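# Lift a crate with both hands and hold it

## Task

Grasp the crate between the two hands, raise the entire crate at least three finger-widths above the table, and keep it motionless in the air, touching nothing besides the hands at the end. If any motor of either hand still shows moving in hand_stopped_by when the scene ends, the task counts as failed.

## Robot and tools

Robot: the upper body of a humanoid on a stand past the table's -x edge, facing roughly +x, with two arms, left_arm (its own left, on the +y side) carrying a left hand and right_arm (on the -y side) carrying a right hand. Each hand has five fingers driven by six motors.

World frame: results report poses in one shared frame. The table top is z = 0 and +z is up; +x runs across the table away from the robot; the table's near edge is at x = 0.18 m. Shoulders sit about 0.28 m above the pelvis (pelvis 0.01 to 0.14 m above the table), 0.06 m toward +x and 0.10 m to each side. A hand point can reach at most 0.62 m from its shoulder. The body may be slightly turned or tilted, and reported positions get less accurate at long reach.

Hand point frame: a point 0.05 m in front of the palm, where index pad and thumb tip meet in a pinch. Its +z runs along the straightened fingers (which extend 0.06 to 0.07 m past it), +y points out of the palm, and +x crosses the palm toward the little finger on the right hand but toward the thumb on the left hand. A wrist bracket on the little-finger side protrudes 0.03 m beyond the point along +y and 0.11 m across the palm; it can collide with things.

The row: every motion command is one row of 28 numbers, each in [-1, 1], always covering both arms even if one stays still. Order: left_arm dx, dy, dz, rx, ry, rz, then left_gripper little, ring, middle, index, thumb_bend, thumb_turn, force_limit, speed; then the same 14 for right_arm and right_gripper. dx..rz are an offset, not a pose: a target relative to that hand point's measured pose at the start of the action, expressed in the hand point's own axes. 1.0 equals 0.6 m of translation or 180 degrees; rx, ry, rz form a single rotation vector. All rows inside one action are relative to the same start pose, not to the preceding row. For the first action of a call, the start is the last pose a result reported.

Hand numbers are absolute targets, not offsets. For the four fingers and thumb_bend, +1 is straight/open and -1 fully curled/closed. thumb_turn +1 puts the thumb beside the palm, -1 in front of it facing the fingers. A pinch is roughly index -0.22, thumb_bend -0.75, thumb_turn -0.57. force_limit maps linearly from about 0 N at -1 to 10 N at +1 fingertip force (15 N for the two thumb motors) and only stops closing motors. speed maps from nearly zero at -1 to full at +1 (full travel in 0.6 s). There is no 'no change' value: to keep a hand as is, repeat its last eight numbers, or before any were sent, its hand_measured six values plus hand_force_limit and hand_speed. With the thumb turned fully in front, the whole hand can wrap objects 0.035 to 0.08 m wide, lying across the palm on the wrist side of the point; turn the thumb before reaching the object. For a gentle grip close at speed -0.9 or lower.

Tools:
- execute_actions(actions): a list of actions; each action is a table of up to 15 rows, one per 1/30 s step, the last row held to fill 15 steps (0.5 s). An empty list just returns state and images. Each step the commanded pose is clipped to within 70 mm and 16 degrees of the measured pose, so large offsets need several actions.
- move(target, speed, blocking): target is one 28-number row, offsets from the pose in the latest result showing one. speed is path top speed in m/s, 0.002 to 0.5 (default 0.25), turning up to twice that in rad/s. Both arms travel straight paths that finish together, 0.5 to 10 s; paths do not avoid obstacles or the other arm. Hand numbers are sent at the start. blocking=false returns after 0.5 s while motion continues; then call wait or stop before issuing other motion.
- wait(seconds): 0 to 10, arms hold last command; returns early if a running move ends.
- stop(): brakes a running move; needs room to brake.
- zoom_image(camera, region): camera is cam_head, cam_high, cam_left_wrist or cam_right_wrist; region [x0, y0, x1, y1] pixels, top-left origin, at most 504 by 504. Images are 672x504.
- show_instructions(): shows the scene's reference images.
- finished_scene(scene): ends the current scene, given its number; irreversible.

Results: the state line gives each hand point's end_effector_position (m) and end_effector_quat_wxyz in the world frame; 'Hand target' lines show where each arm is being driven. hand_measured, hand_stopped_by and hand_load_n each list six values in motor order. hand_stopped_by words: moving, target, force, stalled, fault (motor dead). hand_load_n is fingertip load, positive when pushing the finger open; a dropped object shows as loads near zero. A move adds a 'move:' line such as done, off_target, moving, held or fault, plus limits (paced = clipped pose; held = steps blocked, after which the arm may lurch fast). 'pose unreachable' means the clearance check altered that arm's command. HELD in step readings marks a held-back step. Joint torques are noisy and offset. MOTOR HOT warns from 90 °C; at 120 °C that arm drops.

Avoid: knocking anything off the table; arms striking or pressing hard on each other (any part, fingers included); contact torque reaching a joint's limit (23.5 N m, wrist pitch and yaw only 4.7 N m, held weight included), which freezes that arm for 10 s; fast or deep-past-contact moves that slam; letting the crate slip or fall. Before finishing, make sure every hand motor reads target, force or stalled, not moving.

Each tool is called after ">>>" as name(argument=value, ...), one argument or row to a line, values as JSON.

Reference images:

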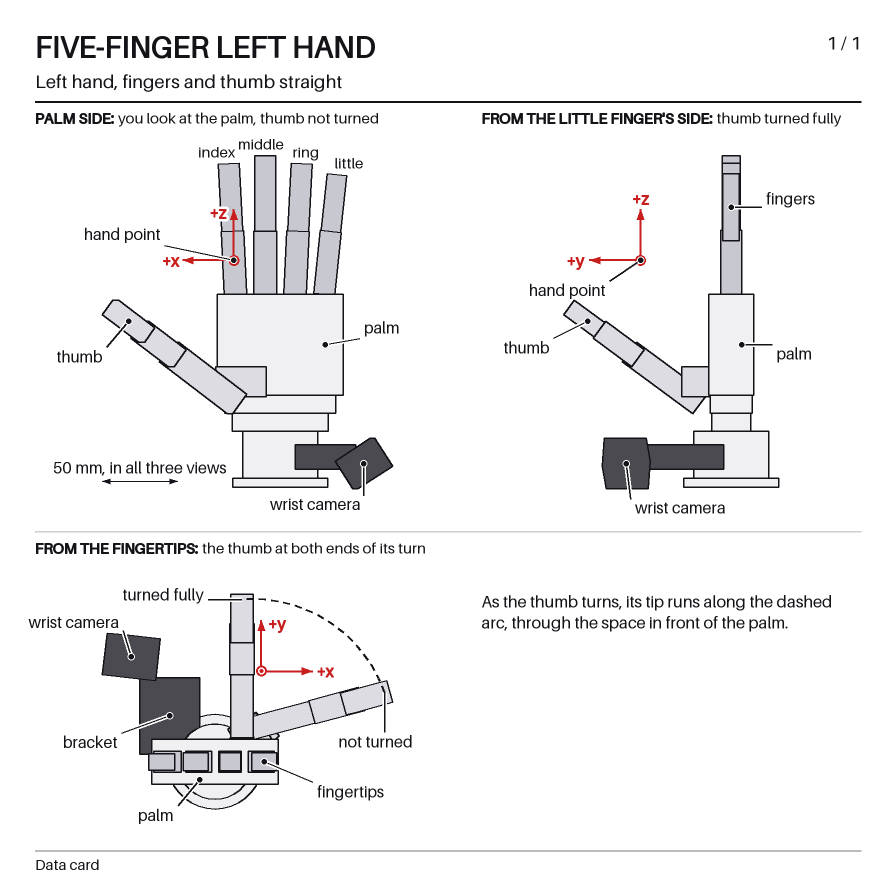

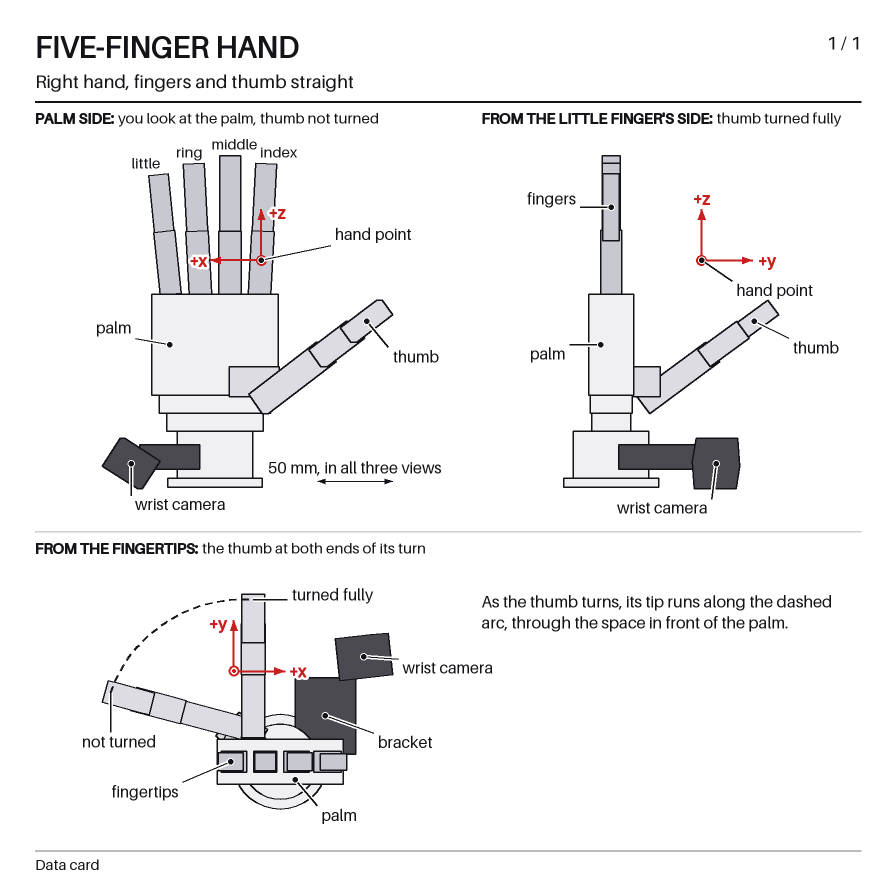

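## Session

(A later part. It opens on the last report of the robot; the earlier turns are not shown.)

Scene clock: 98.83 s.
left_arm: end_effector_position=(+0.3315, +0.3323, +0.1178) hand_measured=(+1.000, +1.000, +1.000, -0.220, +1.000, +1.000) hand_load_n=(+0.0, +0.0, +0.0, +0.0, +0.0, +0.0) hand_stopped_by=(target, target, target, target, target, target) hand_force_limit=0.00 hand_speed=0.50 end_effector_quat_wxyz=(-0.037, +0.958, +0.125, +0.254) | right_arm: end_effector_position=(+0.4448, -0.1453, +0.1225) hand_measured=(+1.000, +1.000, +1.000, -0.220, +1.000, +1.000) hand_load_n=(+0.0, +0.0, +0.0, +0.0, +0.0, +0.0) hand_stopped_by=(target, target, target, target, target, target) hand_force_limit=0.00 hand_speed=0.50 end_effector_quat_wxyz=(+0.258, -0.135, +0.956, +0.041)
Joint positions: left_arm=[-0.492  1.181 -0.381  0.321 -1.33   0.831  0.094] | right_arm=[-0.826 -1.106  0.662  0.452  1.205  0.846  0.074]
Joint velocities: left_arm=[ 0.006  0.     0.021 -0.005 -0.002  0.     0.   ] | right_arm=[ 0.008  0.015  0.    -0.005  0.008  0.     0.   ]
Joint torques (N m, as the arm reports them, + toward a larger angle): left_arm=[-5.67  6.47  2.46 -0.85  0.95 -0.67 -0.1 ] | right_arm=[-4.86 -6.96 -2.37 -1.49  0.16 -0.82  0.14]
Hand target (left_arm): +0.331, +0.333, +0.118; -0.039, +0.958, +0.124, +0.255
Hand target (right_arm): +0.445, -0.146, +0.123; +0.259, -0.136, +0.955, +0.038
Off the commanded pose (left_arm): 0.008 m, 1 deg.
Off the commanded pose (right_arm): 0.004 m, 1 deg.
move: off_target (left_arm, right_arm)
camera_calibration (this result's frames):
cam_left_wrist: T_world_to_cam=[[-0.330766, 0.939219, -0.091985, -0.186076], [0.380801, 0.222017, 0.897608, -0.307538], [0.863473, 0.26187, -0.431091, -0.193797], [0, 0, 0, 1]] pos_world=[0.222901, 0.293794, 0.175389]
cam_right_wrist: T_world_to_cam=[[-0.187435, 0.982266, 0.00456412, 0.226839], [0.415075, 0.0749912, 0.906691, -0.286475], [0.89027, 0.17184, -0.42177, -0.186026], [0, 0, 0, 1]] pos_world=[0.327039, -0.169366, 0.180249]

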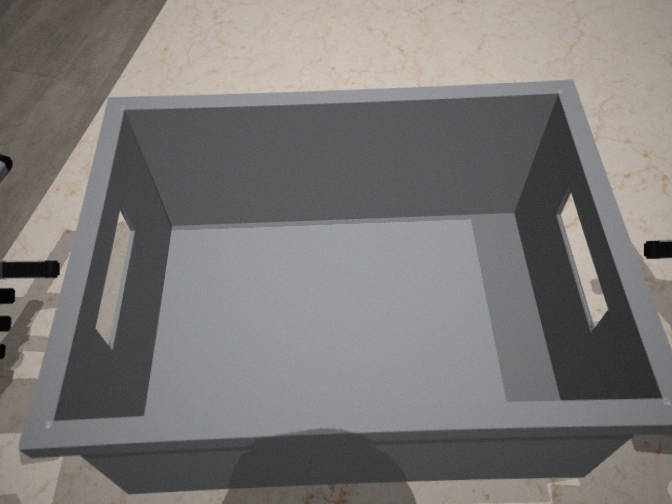

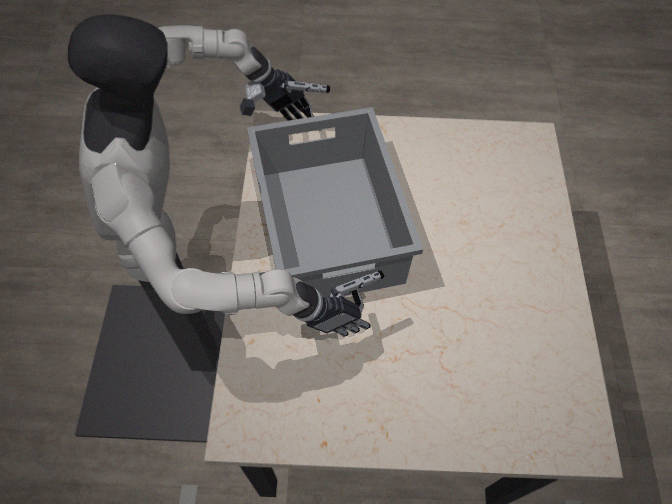

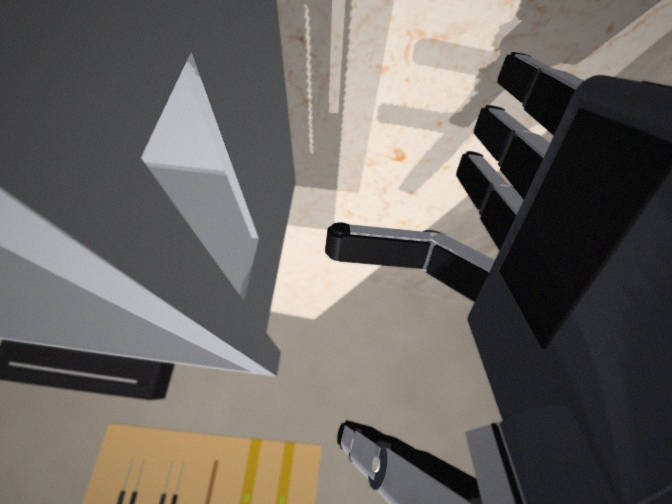

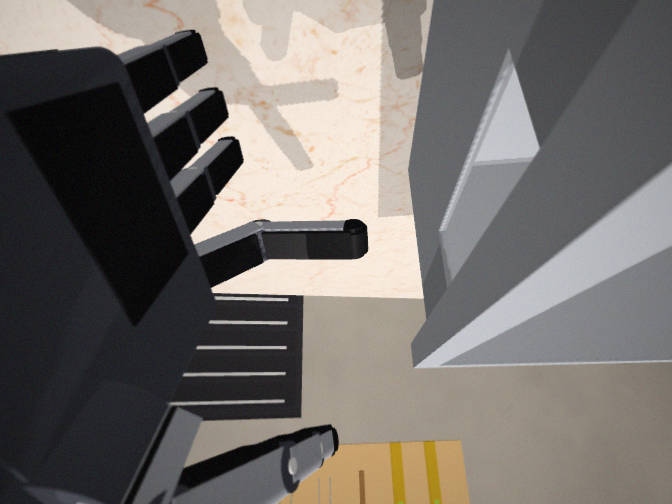

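>>> move(
  target=[0.0008,0.0417,-0.0014,0,0,0, 1,1,1,-0.22,1,1,0,0.5, 0.0025,0.0417,0.0043,0,0,0, 1,1,1,-0.22,1,1,0,0.5],
  speed=0.05,
)

Scene clock: 112.47 s.
left_arm: end_effector_position=(+0.3388, +0.3089, +0.1181) hand_measured=(+1.000, +1.000, +1.000, -0.220, +1.000, +1.000) hand_load_n=(+0.0, +0.0, +0.0, +0.0, +0.0, +0.0) hand_stopped_by=(target, target, target, target, target, target) hand_force_limit=0.00 hand_speed=0.50 end_effector_quat_wxyz=(-0.038, +0.958, +0.126, +0.255) | right_arm: end_effector_position=(+0.4391, -0.1214, +0.1199) hand_measured=(+1.000, +1.000, +1.000, -0.220, +1.000, +1.000) hand_load_n=(+0.0, +0.0, +0.0, +0.0, +0.0, +0.0) hand_stopped_by=(target, target, target, target, target, target) hand_force_limit=0.00 hand_speed=0.50 end_effector_quat_wxyz=(+0.260, -0.137, +0.955, +0.039)
Joint positions: left_arm=[-0.489  1.139 -0.358  0.221 -1.412  0.862  0.263] | right_arm=[-0.794 -1.074  0.628  0.34   1.284  0.874 -0.091]
Joint velocities: left_arm=[ 0.014  0.003 -0.008  0.    -0.005  0.     0.002] | right_arm=[ 0.003  0.002 -0.003  0.009  0.006  0.    -0.002]
Joint torques (N m, as the arm reports them, + toward a larger angle): left_arm=[-5.41  5.93  2.91 -1.31  0.43 -0.5   0.16] | right_arm=[-4.47 -6.53 -2.7  -1.82  0.44 -0.67 -0.09]
Hand target (left_arm): +0.338, +0.308, +0.118; -0.036, +0.958, +0.128, +0.254
Hand target (right_arm): +0.438, -0.121, +0.120; +0.259, -0.136, +0.955, +0.041
Off the commanded pose (left_arm): 0.001 m, 0 deg.
Off the commanded pose (right_arm): 0.001 m, 0 deg.
move: done
camera_calibration (this result's frames):
cam_left_wrist: T_world_to_cam=[[-0.333647, 0.938259, -0.0913801, -0.16043], [0.379445, 0.222399, 0.898087, -0.305103], [0.862961, 0.264971, -0.43022, -0.194751], [0, 0, 0, 1]] pos_world=[0.230305, 0.269982, 0.175563]
cam_right_wrist: T_world_to_cam=[[-0.190428, 0.981701, -0.0000136501, 0.204088], [0.410557, 0.0796513, 0.908349, -0.281217], [0.891729, 0.172969, -0.418212, -0.187028], [0, 0, 0, 1]] pos_world=[0.321098, -0.145604, 0.177229]

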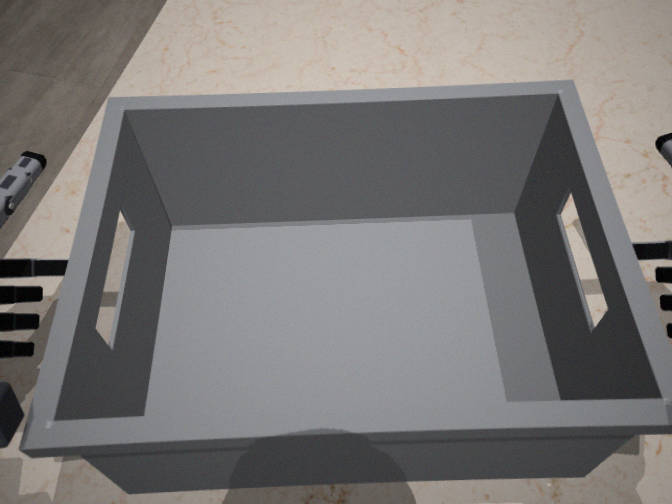

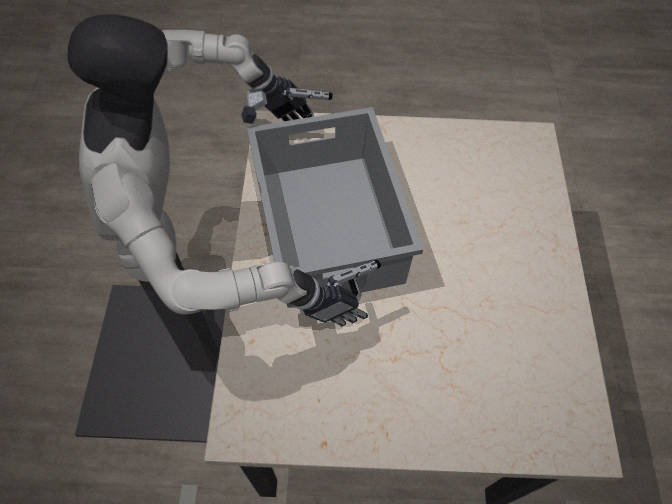

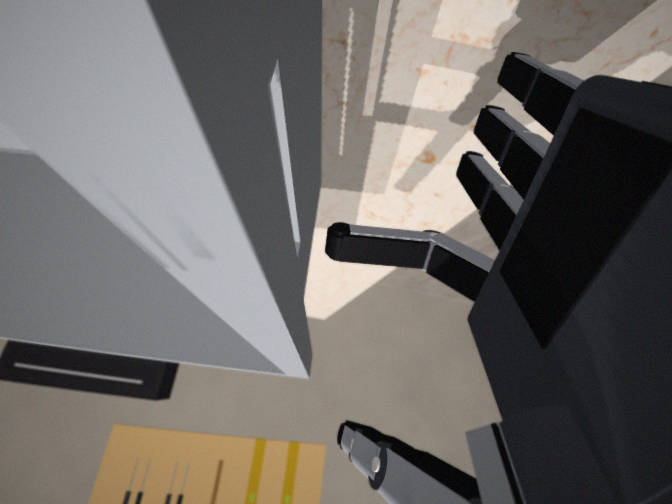

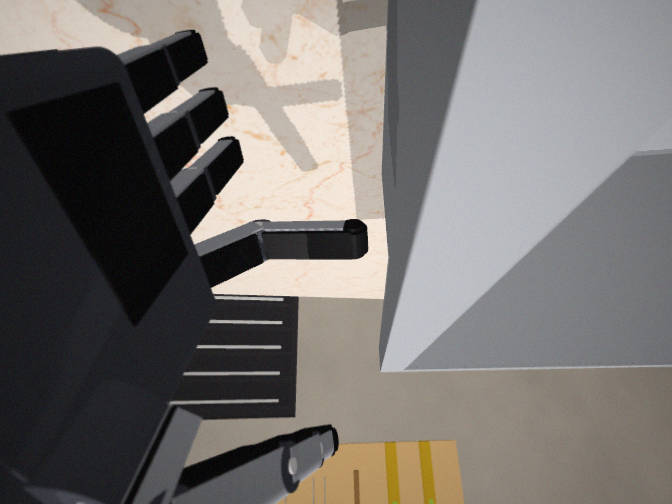

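>>> move(
  target=[0,0.03,0,0,0,0, 1,1,1,-0.22,1,1,0,0.5, 0,0.03,0,0,0,0, 1,1,1,-0.22,1,1,0,0.5],
  speed=0.03,
)

Scene clock: 113.87 s.
left_arm: end_effector_position=(+0.3426, +0.2927, +0.1162) hand_measured=(+1.000, +1.000, +1.000, -0.220, +1.000, +1.000) hand_load_n=(+0.0, +0.0, +0.0, +0.0, +0.0, +0.0) hand_stopped_by=(target, target, target, target, target, target) hand_force_limit=0.00 hand_speed=0.50 end_effector_quat_wxyz=(-0.039, +0.958, +0.128, +0.253) | right_arm: end_effector_position=(+0.4354, -0.1047, +0.1204) hand_measured=(+1.000, +1.000, +1.000, -0.220, +1.000, +1.000) hand_load_n=(+0.0, +0.0, +0.0, +0.0, +0.0, +0.0) hand_stopped_by=(target, target, target, target, target, target) hand_force_limit=0.00 hand_speed=0.50 end_effector_quat_wxyz=(+0.262, -0.139, +0.954, +0.037)
Joint positions: left_arm=[-0.492  1.1   -0.353  0.165 -1.462  0.874  0.379] | right_arm=[-0.783 -1.048  0.611  0.269  1.343  0.893 -0.209]
Joint velocities: left_arm=[ 0.008 -0.012  0.003  0.    -0.005  0.     0.003] | right_arm=[-0.009  0.008 -0.009 -0.002  0.011  0.    -0.003]
Joint torques (N m, as the arm reports them, + toward a larger angle): left_arm=[-5.88  5.57  2.89 -1.41  0.42 -0.48  0.16] | right_arm=[-4.4  -5.94 -2.76 -2.    0.47 -0.57 -0.1 ]
Hand target (left_arm): +0.344, +0.291, +0.117; -0.037, +0.958, +0.128, +0.254
Hand target (right_arm): +0.434, -0.104, +0.120; +0.260, -0.138, +0.955, +0.039
Off the commanded pose (left_arm): 0.002 m, 0 deg.
Off the commanded pose (right_arm): 0.002 m, 0 deg.
move: done
camera_calibration (this result's frames):
cam_left_wrist: T_world_to_cam=[[-0.336875, 0.937412, -0.0881676, -0.143148], [0.381981, 0.221656, 0.897195, -0.301794], [0.860584, 0.268564, -0.432744, -0.194517], [0, 0, 0, 1]] pos_world=[0.234455, 0.253324, 0.173971]
cam_right_wrist: T_world_to_cam=[[-0.191999, 0.981384, -0.00478755, 0.188237], [0.405687, 0.0838091, 0.910161, -0.279181], [0.893619, 0.172808, -0.414226, -0.187733], [0, 0, 0, 1]] pos_world=[0.317163, -0.128894, 0.177237]

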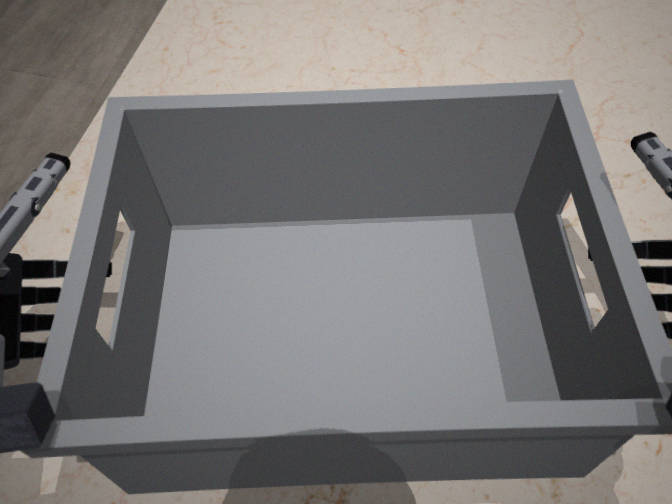

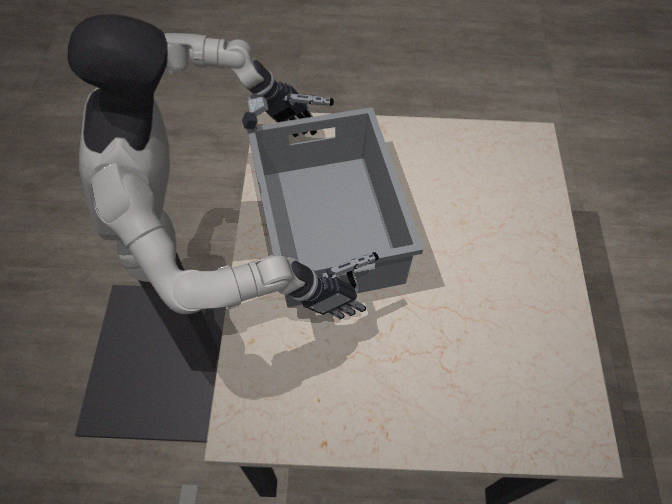

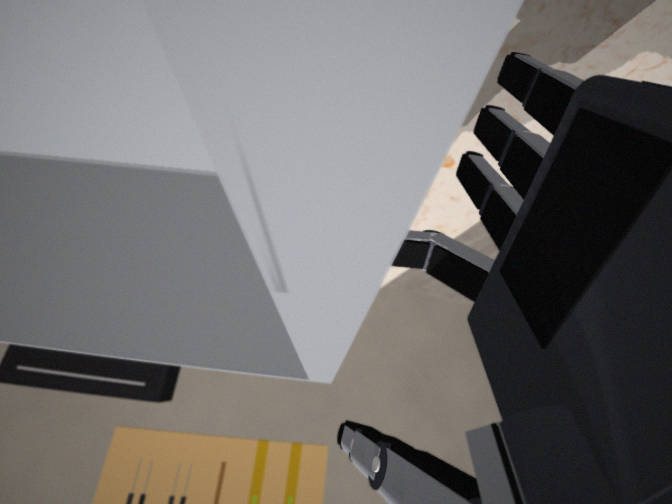

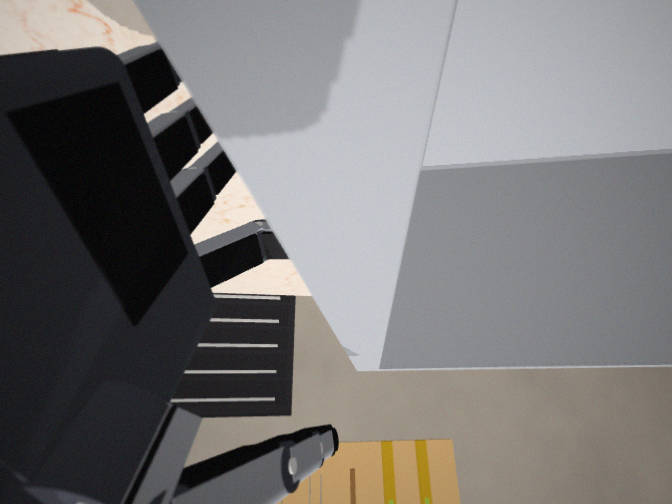

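>>> zoom_image(
  camera="cam_head",
  region=[40, 190, 200, 370],
)

>>> zoom_image(
  camera="cam_head",
  region=[520, 170, 672, 350],
)

>>> zoom_image(
  camera="cam_high",
  region=[230, 70, 390, 180],
)

Region (40, 190, 200, 370) of cam_head's 672x504 image, scaled by 2.800, with more detail than that image has.

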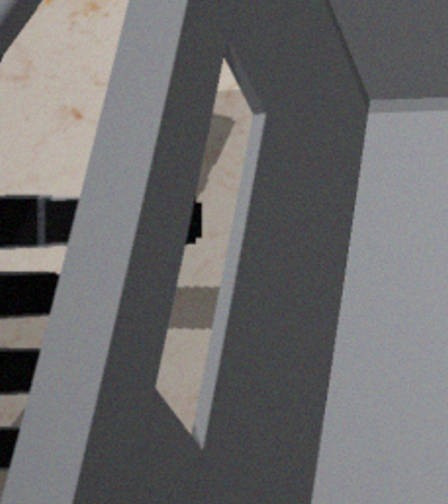

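Region (520, 170, 672, 350) of cam_head's 672x504 image, scaled by 2.800, with more detail than that image has; it fills the left 426 columns of this view, and the rest is white.

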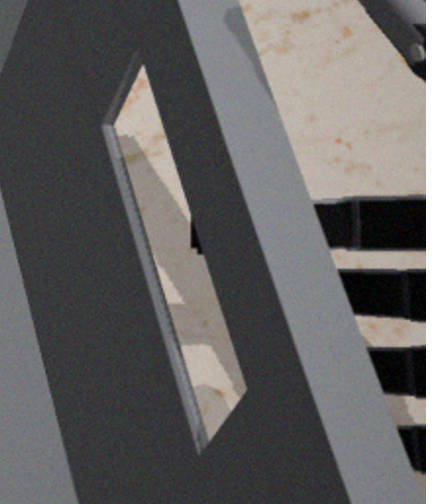

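Region (230, 70, 390, 180) of cam_high's 672x504 image, scaled by 3.150, with more detail than that image has; it fills the top 346 rows of this view, and the rest is white.

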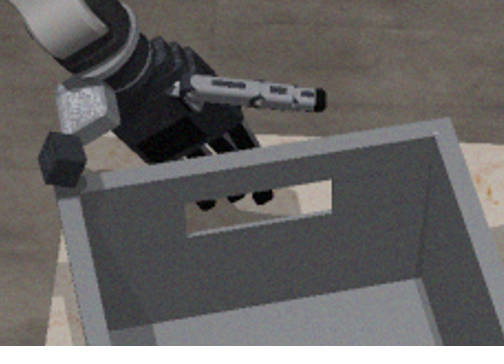

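>>> move(
  target=[0.001,0.025,-0.002,0,0,0, 1,1,1,-0.22,1,1,0,0.5, 0,0.025,0,0,0,0, 1,1,1,-0.22,1,1,0,0.5],
  speed=0.03,
)

Scene clock: 117.77 s.
left_arm: end_effector_position=(+0.3457, +0.2794, +0.1158) hand_measured=(+1.000, +1.000, +1.000, -0.220, +1.000, +1.000) hand_load_n=(+0.0, +0.0, +0.0, +0.0, +0.0, +0.0) hand_stopped_by=(target, target, target, target, target, target) hand_force_limit=0.00 hand_speed=0.50 end_effector_quat_wxyz=(-0.041, +0.958, +0.129, +0.252) | right_arm: end_effector_position=(+0.4326, -0.0909, +0.1209) hand_measured=(+1.000, +1.000, +1.000, -0.220, +1.000, +1.000) hand_load_n=(+0.0, +0.0, +0.0, +0.0, +0.0, +0.0) hand_stopped_by=(target, target, target, target, target, target) hand_force_limit=0.00 hand_speed=0.50 end_effector_quat_wxyz=(+0.264, -0.140, +0.954, +0.035)
Joint positions: left_arm=[-0.499  1.067 -0.351  0.122 -1.506  0.883  0.477] | right_arm=[-0.778 -1.021  0.602  0.22   1.388  0.902 -0.305]
Joint velocities: left_arm=[-0.002 -0.006 -0.008  0.006  0.     0.     0.001] | right_arm=[ 0.014 -0.006  0.021 -0.005  0.     0.    -0.001]
Joint torques (N m, as the arm reports them, + toward a larger angle): left_arm=[-5.94  5.33  2.84 -1.5   0.42 -0.46  0.17] | right_arm=[-4.41 -5.71 -2.97 -2.35  0.63 -0.65 -0.1 ]
Hand target (left_arm): +0.347, +0.278, +0.117; -0.039, +0.958, +0.129, +0.252
Hand target (right_arm): +0.432, -0.090, +0.121; +0.262, -0.139, +0.954, +0.037
Off the commanded pose (left_arm): 0.002 m, 0 deg.
Off the commanded pose (right_arm): 0.002 m, 0 deg.
move: done
camera_calibration (this result's frames):
cam_left_wrist: T_world_to_cam=[[-0.339997, 0.936597, -0.0847806, -0.128781], [0.384199, 0.220621, 0.896503, -0.300044], [0.858366, 0.272236, -0.43485, -0.193814], [0, 0, 0, 1]] pos_world=[0.237854, 0.239575, 0.173792]
cam_right_wrist: T_world_to_cam=[[-0.193137, 0.981128, -0.00927857, 0.175174], [0.40085, 0.0875325, 0.911953, -0.277403], [0.895554, 0.172413, -0.410191, -0.188739], [0, 0, 0, 1]] pos_world=[0.314056, -0.115046, 0.177184]

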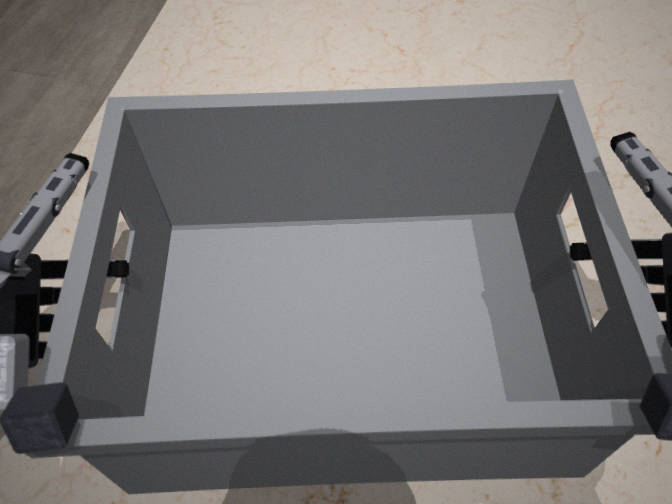

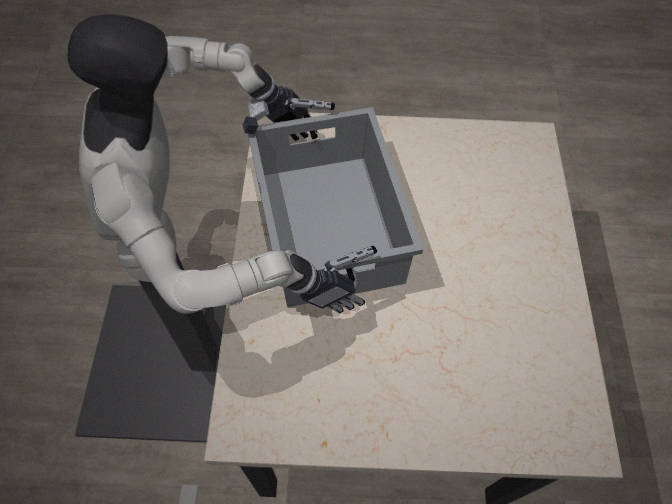

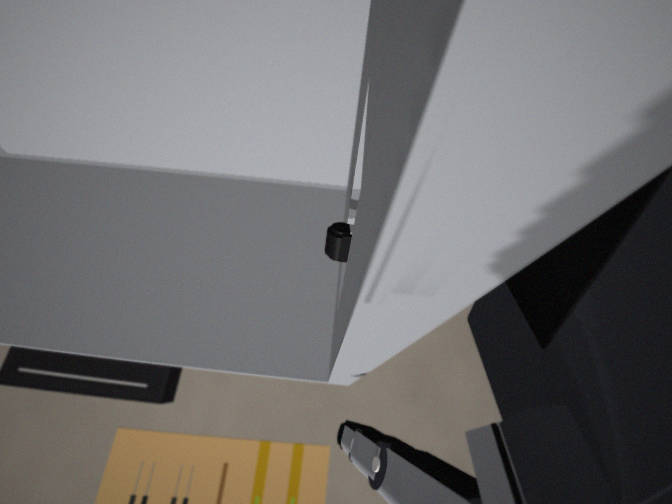

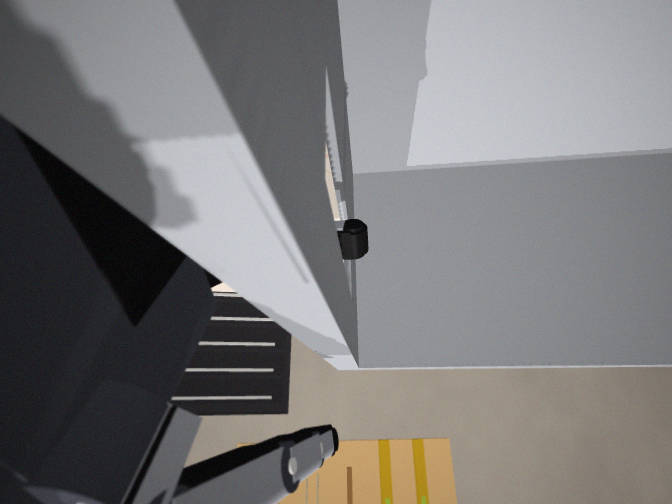

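>>> move(
  target=[0.0025,0.0333,-0.0043,0,0,0, 1,1,1,-0.22,1,1,0,0.5, 0,0.0333,0,0,0,0, 1,1,1,-0.22,1,1,0,0.5],
  speed=0.03,
)

Scene clock: 119.20 s.
left_arm: end_effector_position=(+0.3506, +0.2614, +0.1170) hand_measured=(+1.000, +1.000, +1.000, -0.220, +1.000, +1.000) hand_load_n=(+0.0, +0.0, +0.0, +0.0, +0.0, +0.0) hand_stopped_by=(target, target, target, target, target, target) hand_force_limit=0.00 hand_speed=0.50 end_effector_quat_wxyz=(-0.043, +0.958, +0.131, +0.250) | right_arm: end_effector_position=(+0.4285, -0.0723, +0.1213) hand_measured=(+1.000, +1.000, +1.000, -0.220, +1.000, +1.000) hand_load_n=(+0.0, +0.0, +0.0, +0.0, +0.0, +0.0) hand_stopped_by=(target, target, target, target, target, target) hand_force_limit=0.00 hand_speed=0.50 end_effector_quat_wxyz=(+0.267, -0.141, +0.953, +0.033)
Joint positions: left_arm=[-0.517  1.019 -0.351  0.071 -1.567  0.895  0.611] | right_arm=[-0.777 -0.979  0.596  0.164  1.444  0.909 -0.429]
Joint velocities: left_arm=[-0.012 -0.009  0.     0.006 -0.011  0.     0.003] | right_arm=[ 0.     0.012  0.     0.     0.012  0.    -0.002]
Joint torques (N m, as the arm reports them, + toward a larger angle): left_arm=[-6.04  4.95  2.69 -1.59  0.42 -0.42  0.16] | right_arm=[-4.51 -5.63 -2.66 -2.09  0.68 -0.6  -0.1 ]
Hand target (left_arm): +0.351, +0.260, +0.118; -0.040, +0.958, +0.130, +0.250
Hand target (right_arm): +0.427, -0.072, +0.121; +0.265, -0.140, +0.953, +0.035
Off the commanded pose (left_arm): 0.002 m, 0 deg.
Off the commanded pose (right_arm): 0.002 m, 0 deg.
move: done
camera_calibration (this result's frames):
cam_left_wrist: T_world_to_cam=[[-0.344447, 0.935195, -0.0822645, -0.108497], [0.385559, 0.220813, 0.895872, -0.2995], [0.855979, 0.276862, -0.436631, -0.192694], [0, 0, 0, 1]] pos_world=[0.243046, 0.220949, 0.175252]
cam_right_wrist: T_world_to_cam=[[-0.194072, 0.980893, -0.0135962, 0.15702], [0.395536, 0.0909258, 0.913939, -0.275483], [0.897712, 0.171992, -0.405625, -0.189618], [0, 0, 0, 1]] pos_world=[0.309659, -0.0963589, 0.176996]

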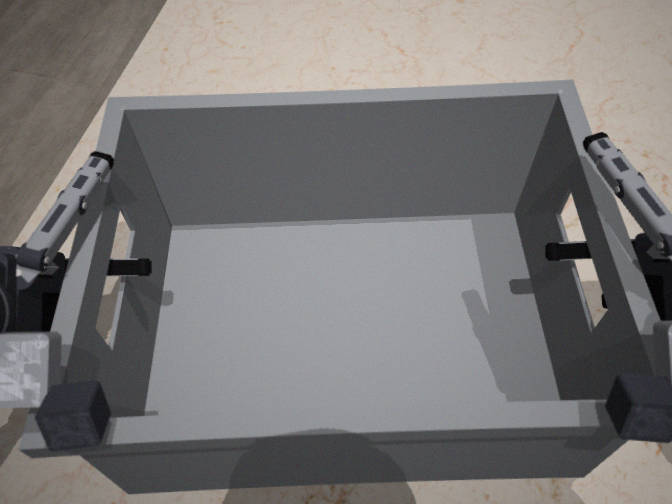

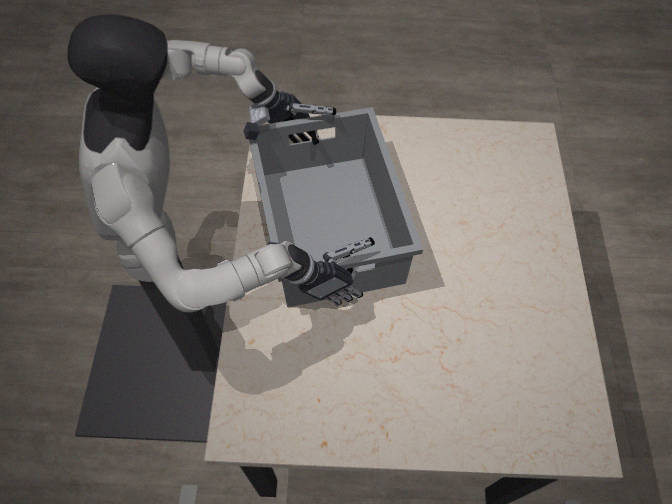

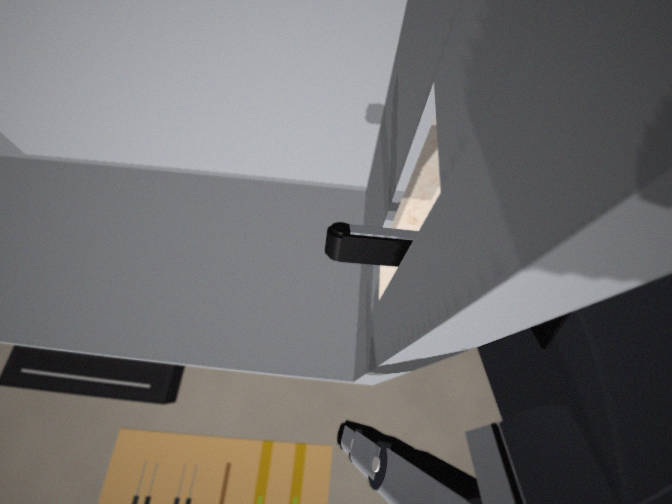

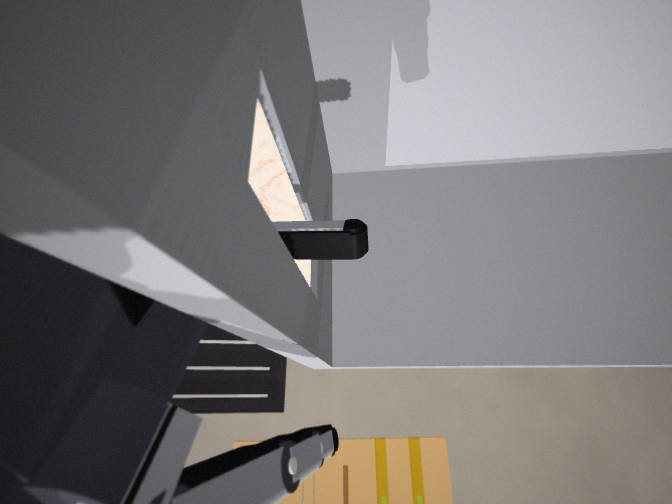

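>>> move(
  target=[-0.0105,0.0133,-0.0075,0,0,0, 1,1,1,-0.22,1,1,0,0.5, 0.0115,0.0133,-0.0055,0,0,0, 1,1,1,-0.22,1,1,0,0.5],
  speed=0.03,
)

Scene clock: 124.63 s.
left_arm: end_effector_position=(+0.3450, +0.2527, +0.1170) hand_measured=(+1.000, +1.000, +1.000, -0.220, +1.000, +1.000) hand_load_n=(+0.0, +0.0, +0.0, +0.0, +0.0, +0.0) hand_stopped_by=(target, target, target, target, target, target) hand_force_limit=0.00 hand_speed=0.50 end_effector_quat_wxyz=(-0.045, +0.959, +0.130, +0.249) | right_arm: end_effector_position=(+0.4191, -0.0674, +0.1199) hand_measured=(+1.000, +1.000, +1.000, -0.220, +1.000, +1.000) hand_load_n=(+0.0, +0.0, +0.0, +0.0, +0.0, +0.0) hand_stopped_by=(target, target, target, target, target, target) hand_force_limit=0.00 hand_speed=0.50 end_effector_quat_wxyz=(+0.266, -0.143, +0.953, +0.031)
Joint positions: left_arm=[-0.482  1.012 -0.338  0.006 -1.604  0.887  0.682] | right_arm=[-0.736 -0.979  0.578  0.095  1.477  0.906 -0.498]
Joint velocities: left_arm=[ 0.    -0.003  0.    -0.003  0.017 -0.001  0.002] | right_arm=[ 0.017 -0.011 -0.005 -0.009 -0.009  0.    -0.001]
Joint torques (N m, as the arm reports them, + toward a larger angle): left_arm=[-5.47  4.8   2.89 -1.6   0.44 -0.61  0.19] | right_arm=[-4.52 -5.45 -2.83 -2.31  0.46 -0.71 -0.04]
Hand target (left_arm): +0.345, +0.252, +0.117; -0.042, +0.958, +0.131, +0.250
Hand target (right_arm): +0.419, -0.066, +0.121; +0.267, -0.141, +0.953, +0.033
Off the commanded pose (left_arm): 0.001 m, 0 deg.
Off the commanded pose (right_arm): 0.001 m, 0 deg.
move: done
camera_calibration (this result's frames):
cam_left_wrist: T_world_to_cam=[[-0.34397, 0.935792, -0.0773183, -0.103143], [0.388531, 0.216808, 0.895566, -0.295358], [0.854826, 0.278008, -0.43816, -0.185269], [0, 0, 0, 1]] pos_world=[0.237651, 0.212062, 0.17536]
cam_right_wrist: T_world_to_cam=[[-0.196632, 0.980295, -0.018936, 0.15207], [0.394899, 0.0968582, 0.913605, -0.270152], [0.897436, 0.172166, -0.406162, -0.182426], [0, 0, 0, 1]] pos_world=[0.3003, -0.0914999, 0.175597]

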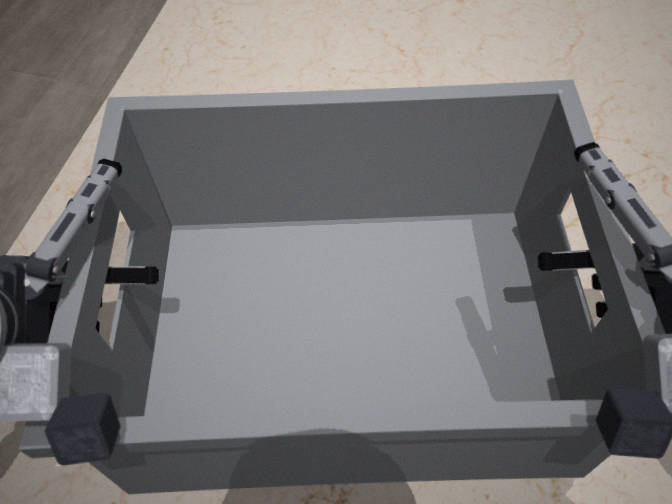

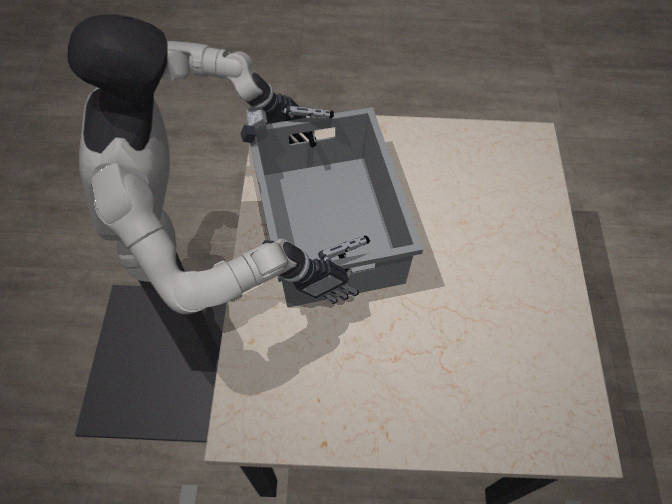

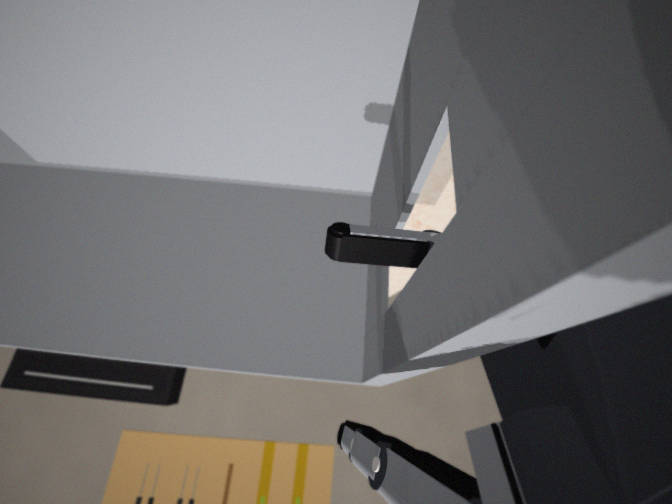

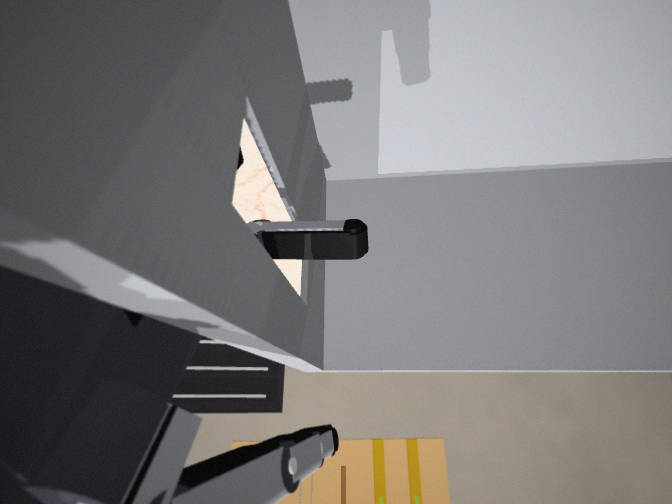

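>>> execute_actions(
  actions=[
    [[0,0,0,0,0,0, 1,1,1,-0.5,1,1,-0.4,-0.6, 0,0,0,0,0,0, 1,1,1,-0.5,1,1,-0.4,-0.6]],
    [[0,0,0,0,0,0, 1,1,1,-0.5,1,1,-0.4,-0.6, 0,0,0,0,0,0, 1,1,1,-0.5,1,1,-0.4,-0.6]],
  ],
)

Scene clock: 126.10 s.
left_arm: end_effector_position=(+0.3450, +0.2527, +0.1170) hand_measured=(+1.000, +1.000, +1.000, -0.500, +1.000, +1.000) hand_load_n=(+0.0, +0.0, +0.0, +0.0, +0.0, +0.0) hand_stopped_by=(target, target, target, target, target, target) hand_force_limit=-0.40 hand_speed=-0.60 end_effector_quat_wxyz=(-0.045, +0.959, +0.130, +0.249) | right_arm: end_effector_position=(+0.4183, -0.0674, +0.1190) hand_measured=(+1.000, +1.000, +1.000, -0.500, +1.000, +1.000) hand_load_n=(+0.0, +0.0, +0.0, +0.5, +0.0, +0.0) hand_stopped_by=(target, target, target, target, target, target) hand_force_limit=-0.40 hand_speed=-0.60 end_effector_quat_wxyz=(+0.265, -0.143, +0.953, +0.031)
Joint positions: left_arm=[-0.482  1.012 -0.338  0.006 -1.604  0.887  0.682] | right_arm=[-0.734 -0.978  0.579  0.095  1.477  0.907 -0.498]
Joint velocities: left_arm=[ 0.003  0.008  0.011 -0.003 -0.012  0.     0.   ] | right_arm=[-0.011  0.002 -0.009 -0.002  0.008  0.     0.   ]
Joint torques (N m, as the arm reports them, + toward a larger angle): left_arm=[-5.68  4.98  2.6  -1.45  0.67 -0.51  0.05] | right_arm=[-4.38 -5.72 -2.23 -1.98  0.25 -0.7   0.04]
Hand target (left_arm): +0.345, +0.253, +0.117; -0.045, +0.959, +0.130, +0.249
Hand target (right_arm): +0.418, -0.067, +0.119; +0.265, -0.143, +0.953, +0.031
Off the commanded pose (left_arm): 0.000 m, 0 deg.
Off the commanded pose (right_arm): 0.000 m, 0 deg.
Step readings (end_effector_position; steps 1 to 15: 1st action; 16 to 30: 2nd action):
0: left_arm (+0.3450, +0.2527, +0.1170) | right_arm (+0.4191, -0.0674, +0.1200)
1: left_arm (+0.3450, +0.2527, +0.1170) | right_arm (+0.4191, -0.0674, +0.1200)
2: left_arm (+0.3450, +0.2527, +0.1170) | right_arm (+0.4191, -0.0674, +0.1200)
4: left_arm (+0.3450, +0.2527, +0.1170) | right_arm (+0.4191, -0.0674, +0.1200)
8: left_arm (+0.3450, +0.2527, +0.1170) | right_arm (+0.4191, -0.0674, +0.1200)
15: left_arm (+0.3450, +0.2527, +0.1170) | right_arm (+0.4184, -0.0674, +0.1190)
16: left_arm (+0.3450, +0.2527, +0.1170) | right_arm (+0.4183, -0.0674, +0.1190)
17: left_arm (+0.3450, +0.2527, +0.1170) | right_arm (+0.4183, -0.0674, +0.1190)
19: left_arm (+0.3450, +0.2527, +0.1170) | right_arm (+0.4183, -0.0674, +0.1190)
23: left_arm (+0.3450, +0.2527, +0.1170) | right_arm (+0.4183, -0.0674, +0.1190)
30: end_effector_position above
camera_calibration (this result's frames):
cam_left_wrist: T_world_to_cam=[[-0.344014, 0.935778, -0.0772944, -0.103133], [0.38843, 0.216773, 0.895618, -0.295361], [0.854854, 0.278082, -0.438058, -0.185319], [0, 0, 0, 1]] pos_world=[0.237669, 0.21207, 0.175379]
cam_right_wrist: T_world_to_cam=[[-0.197212, 0.980177, -0.0189859, 0.152126], [0.397083, 0.0975699, 0.912582, -0.26981], [0.896344, 0.172433, -0.408454, -0.181367], [0, 0, 0, 1]] pos_world=[0.299705, -0.0915115, 0.175032]

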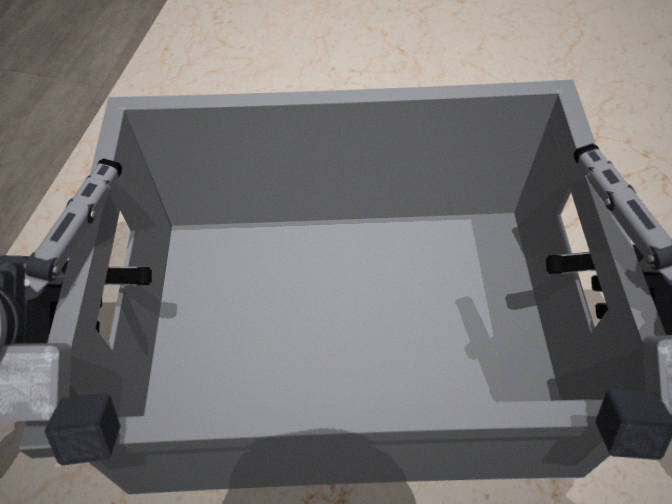

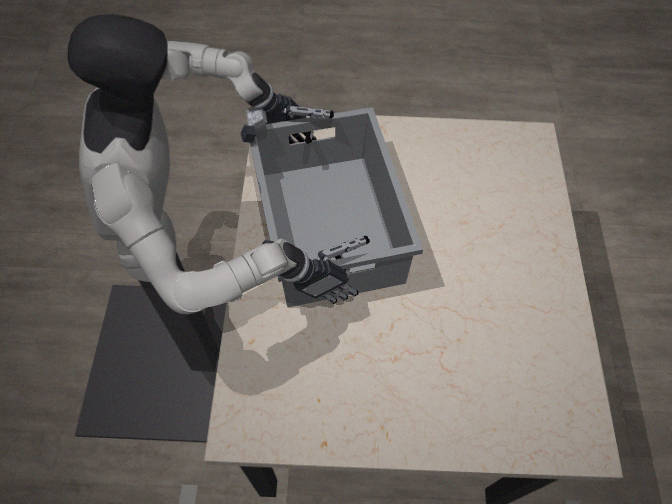

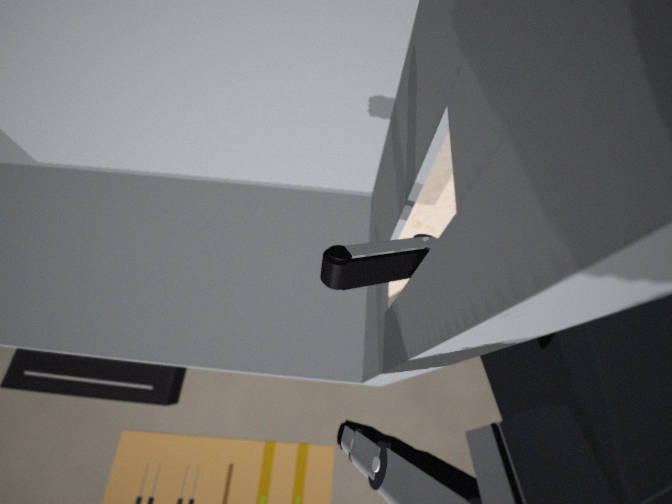

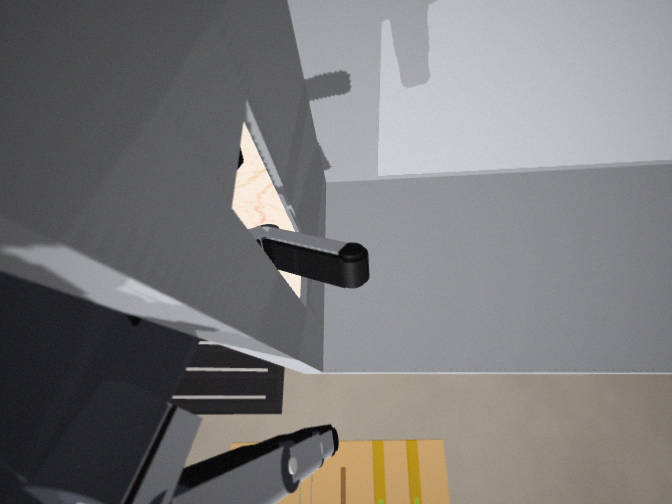

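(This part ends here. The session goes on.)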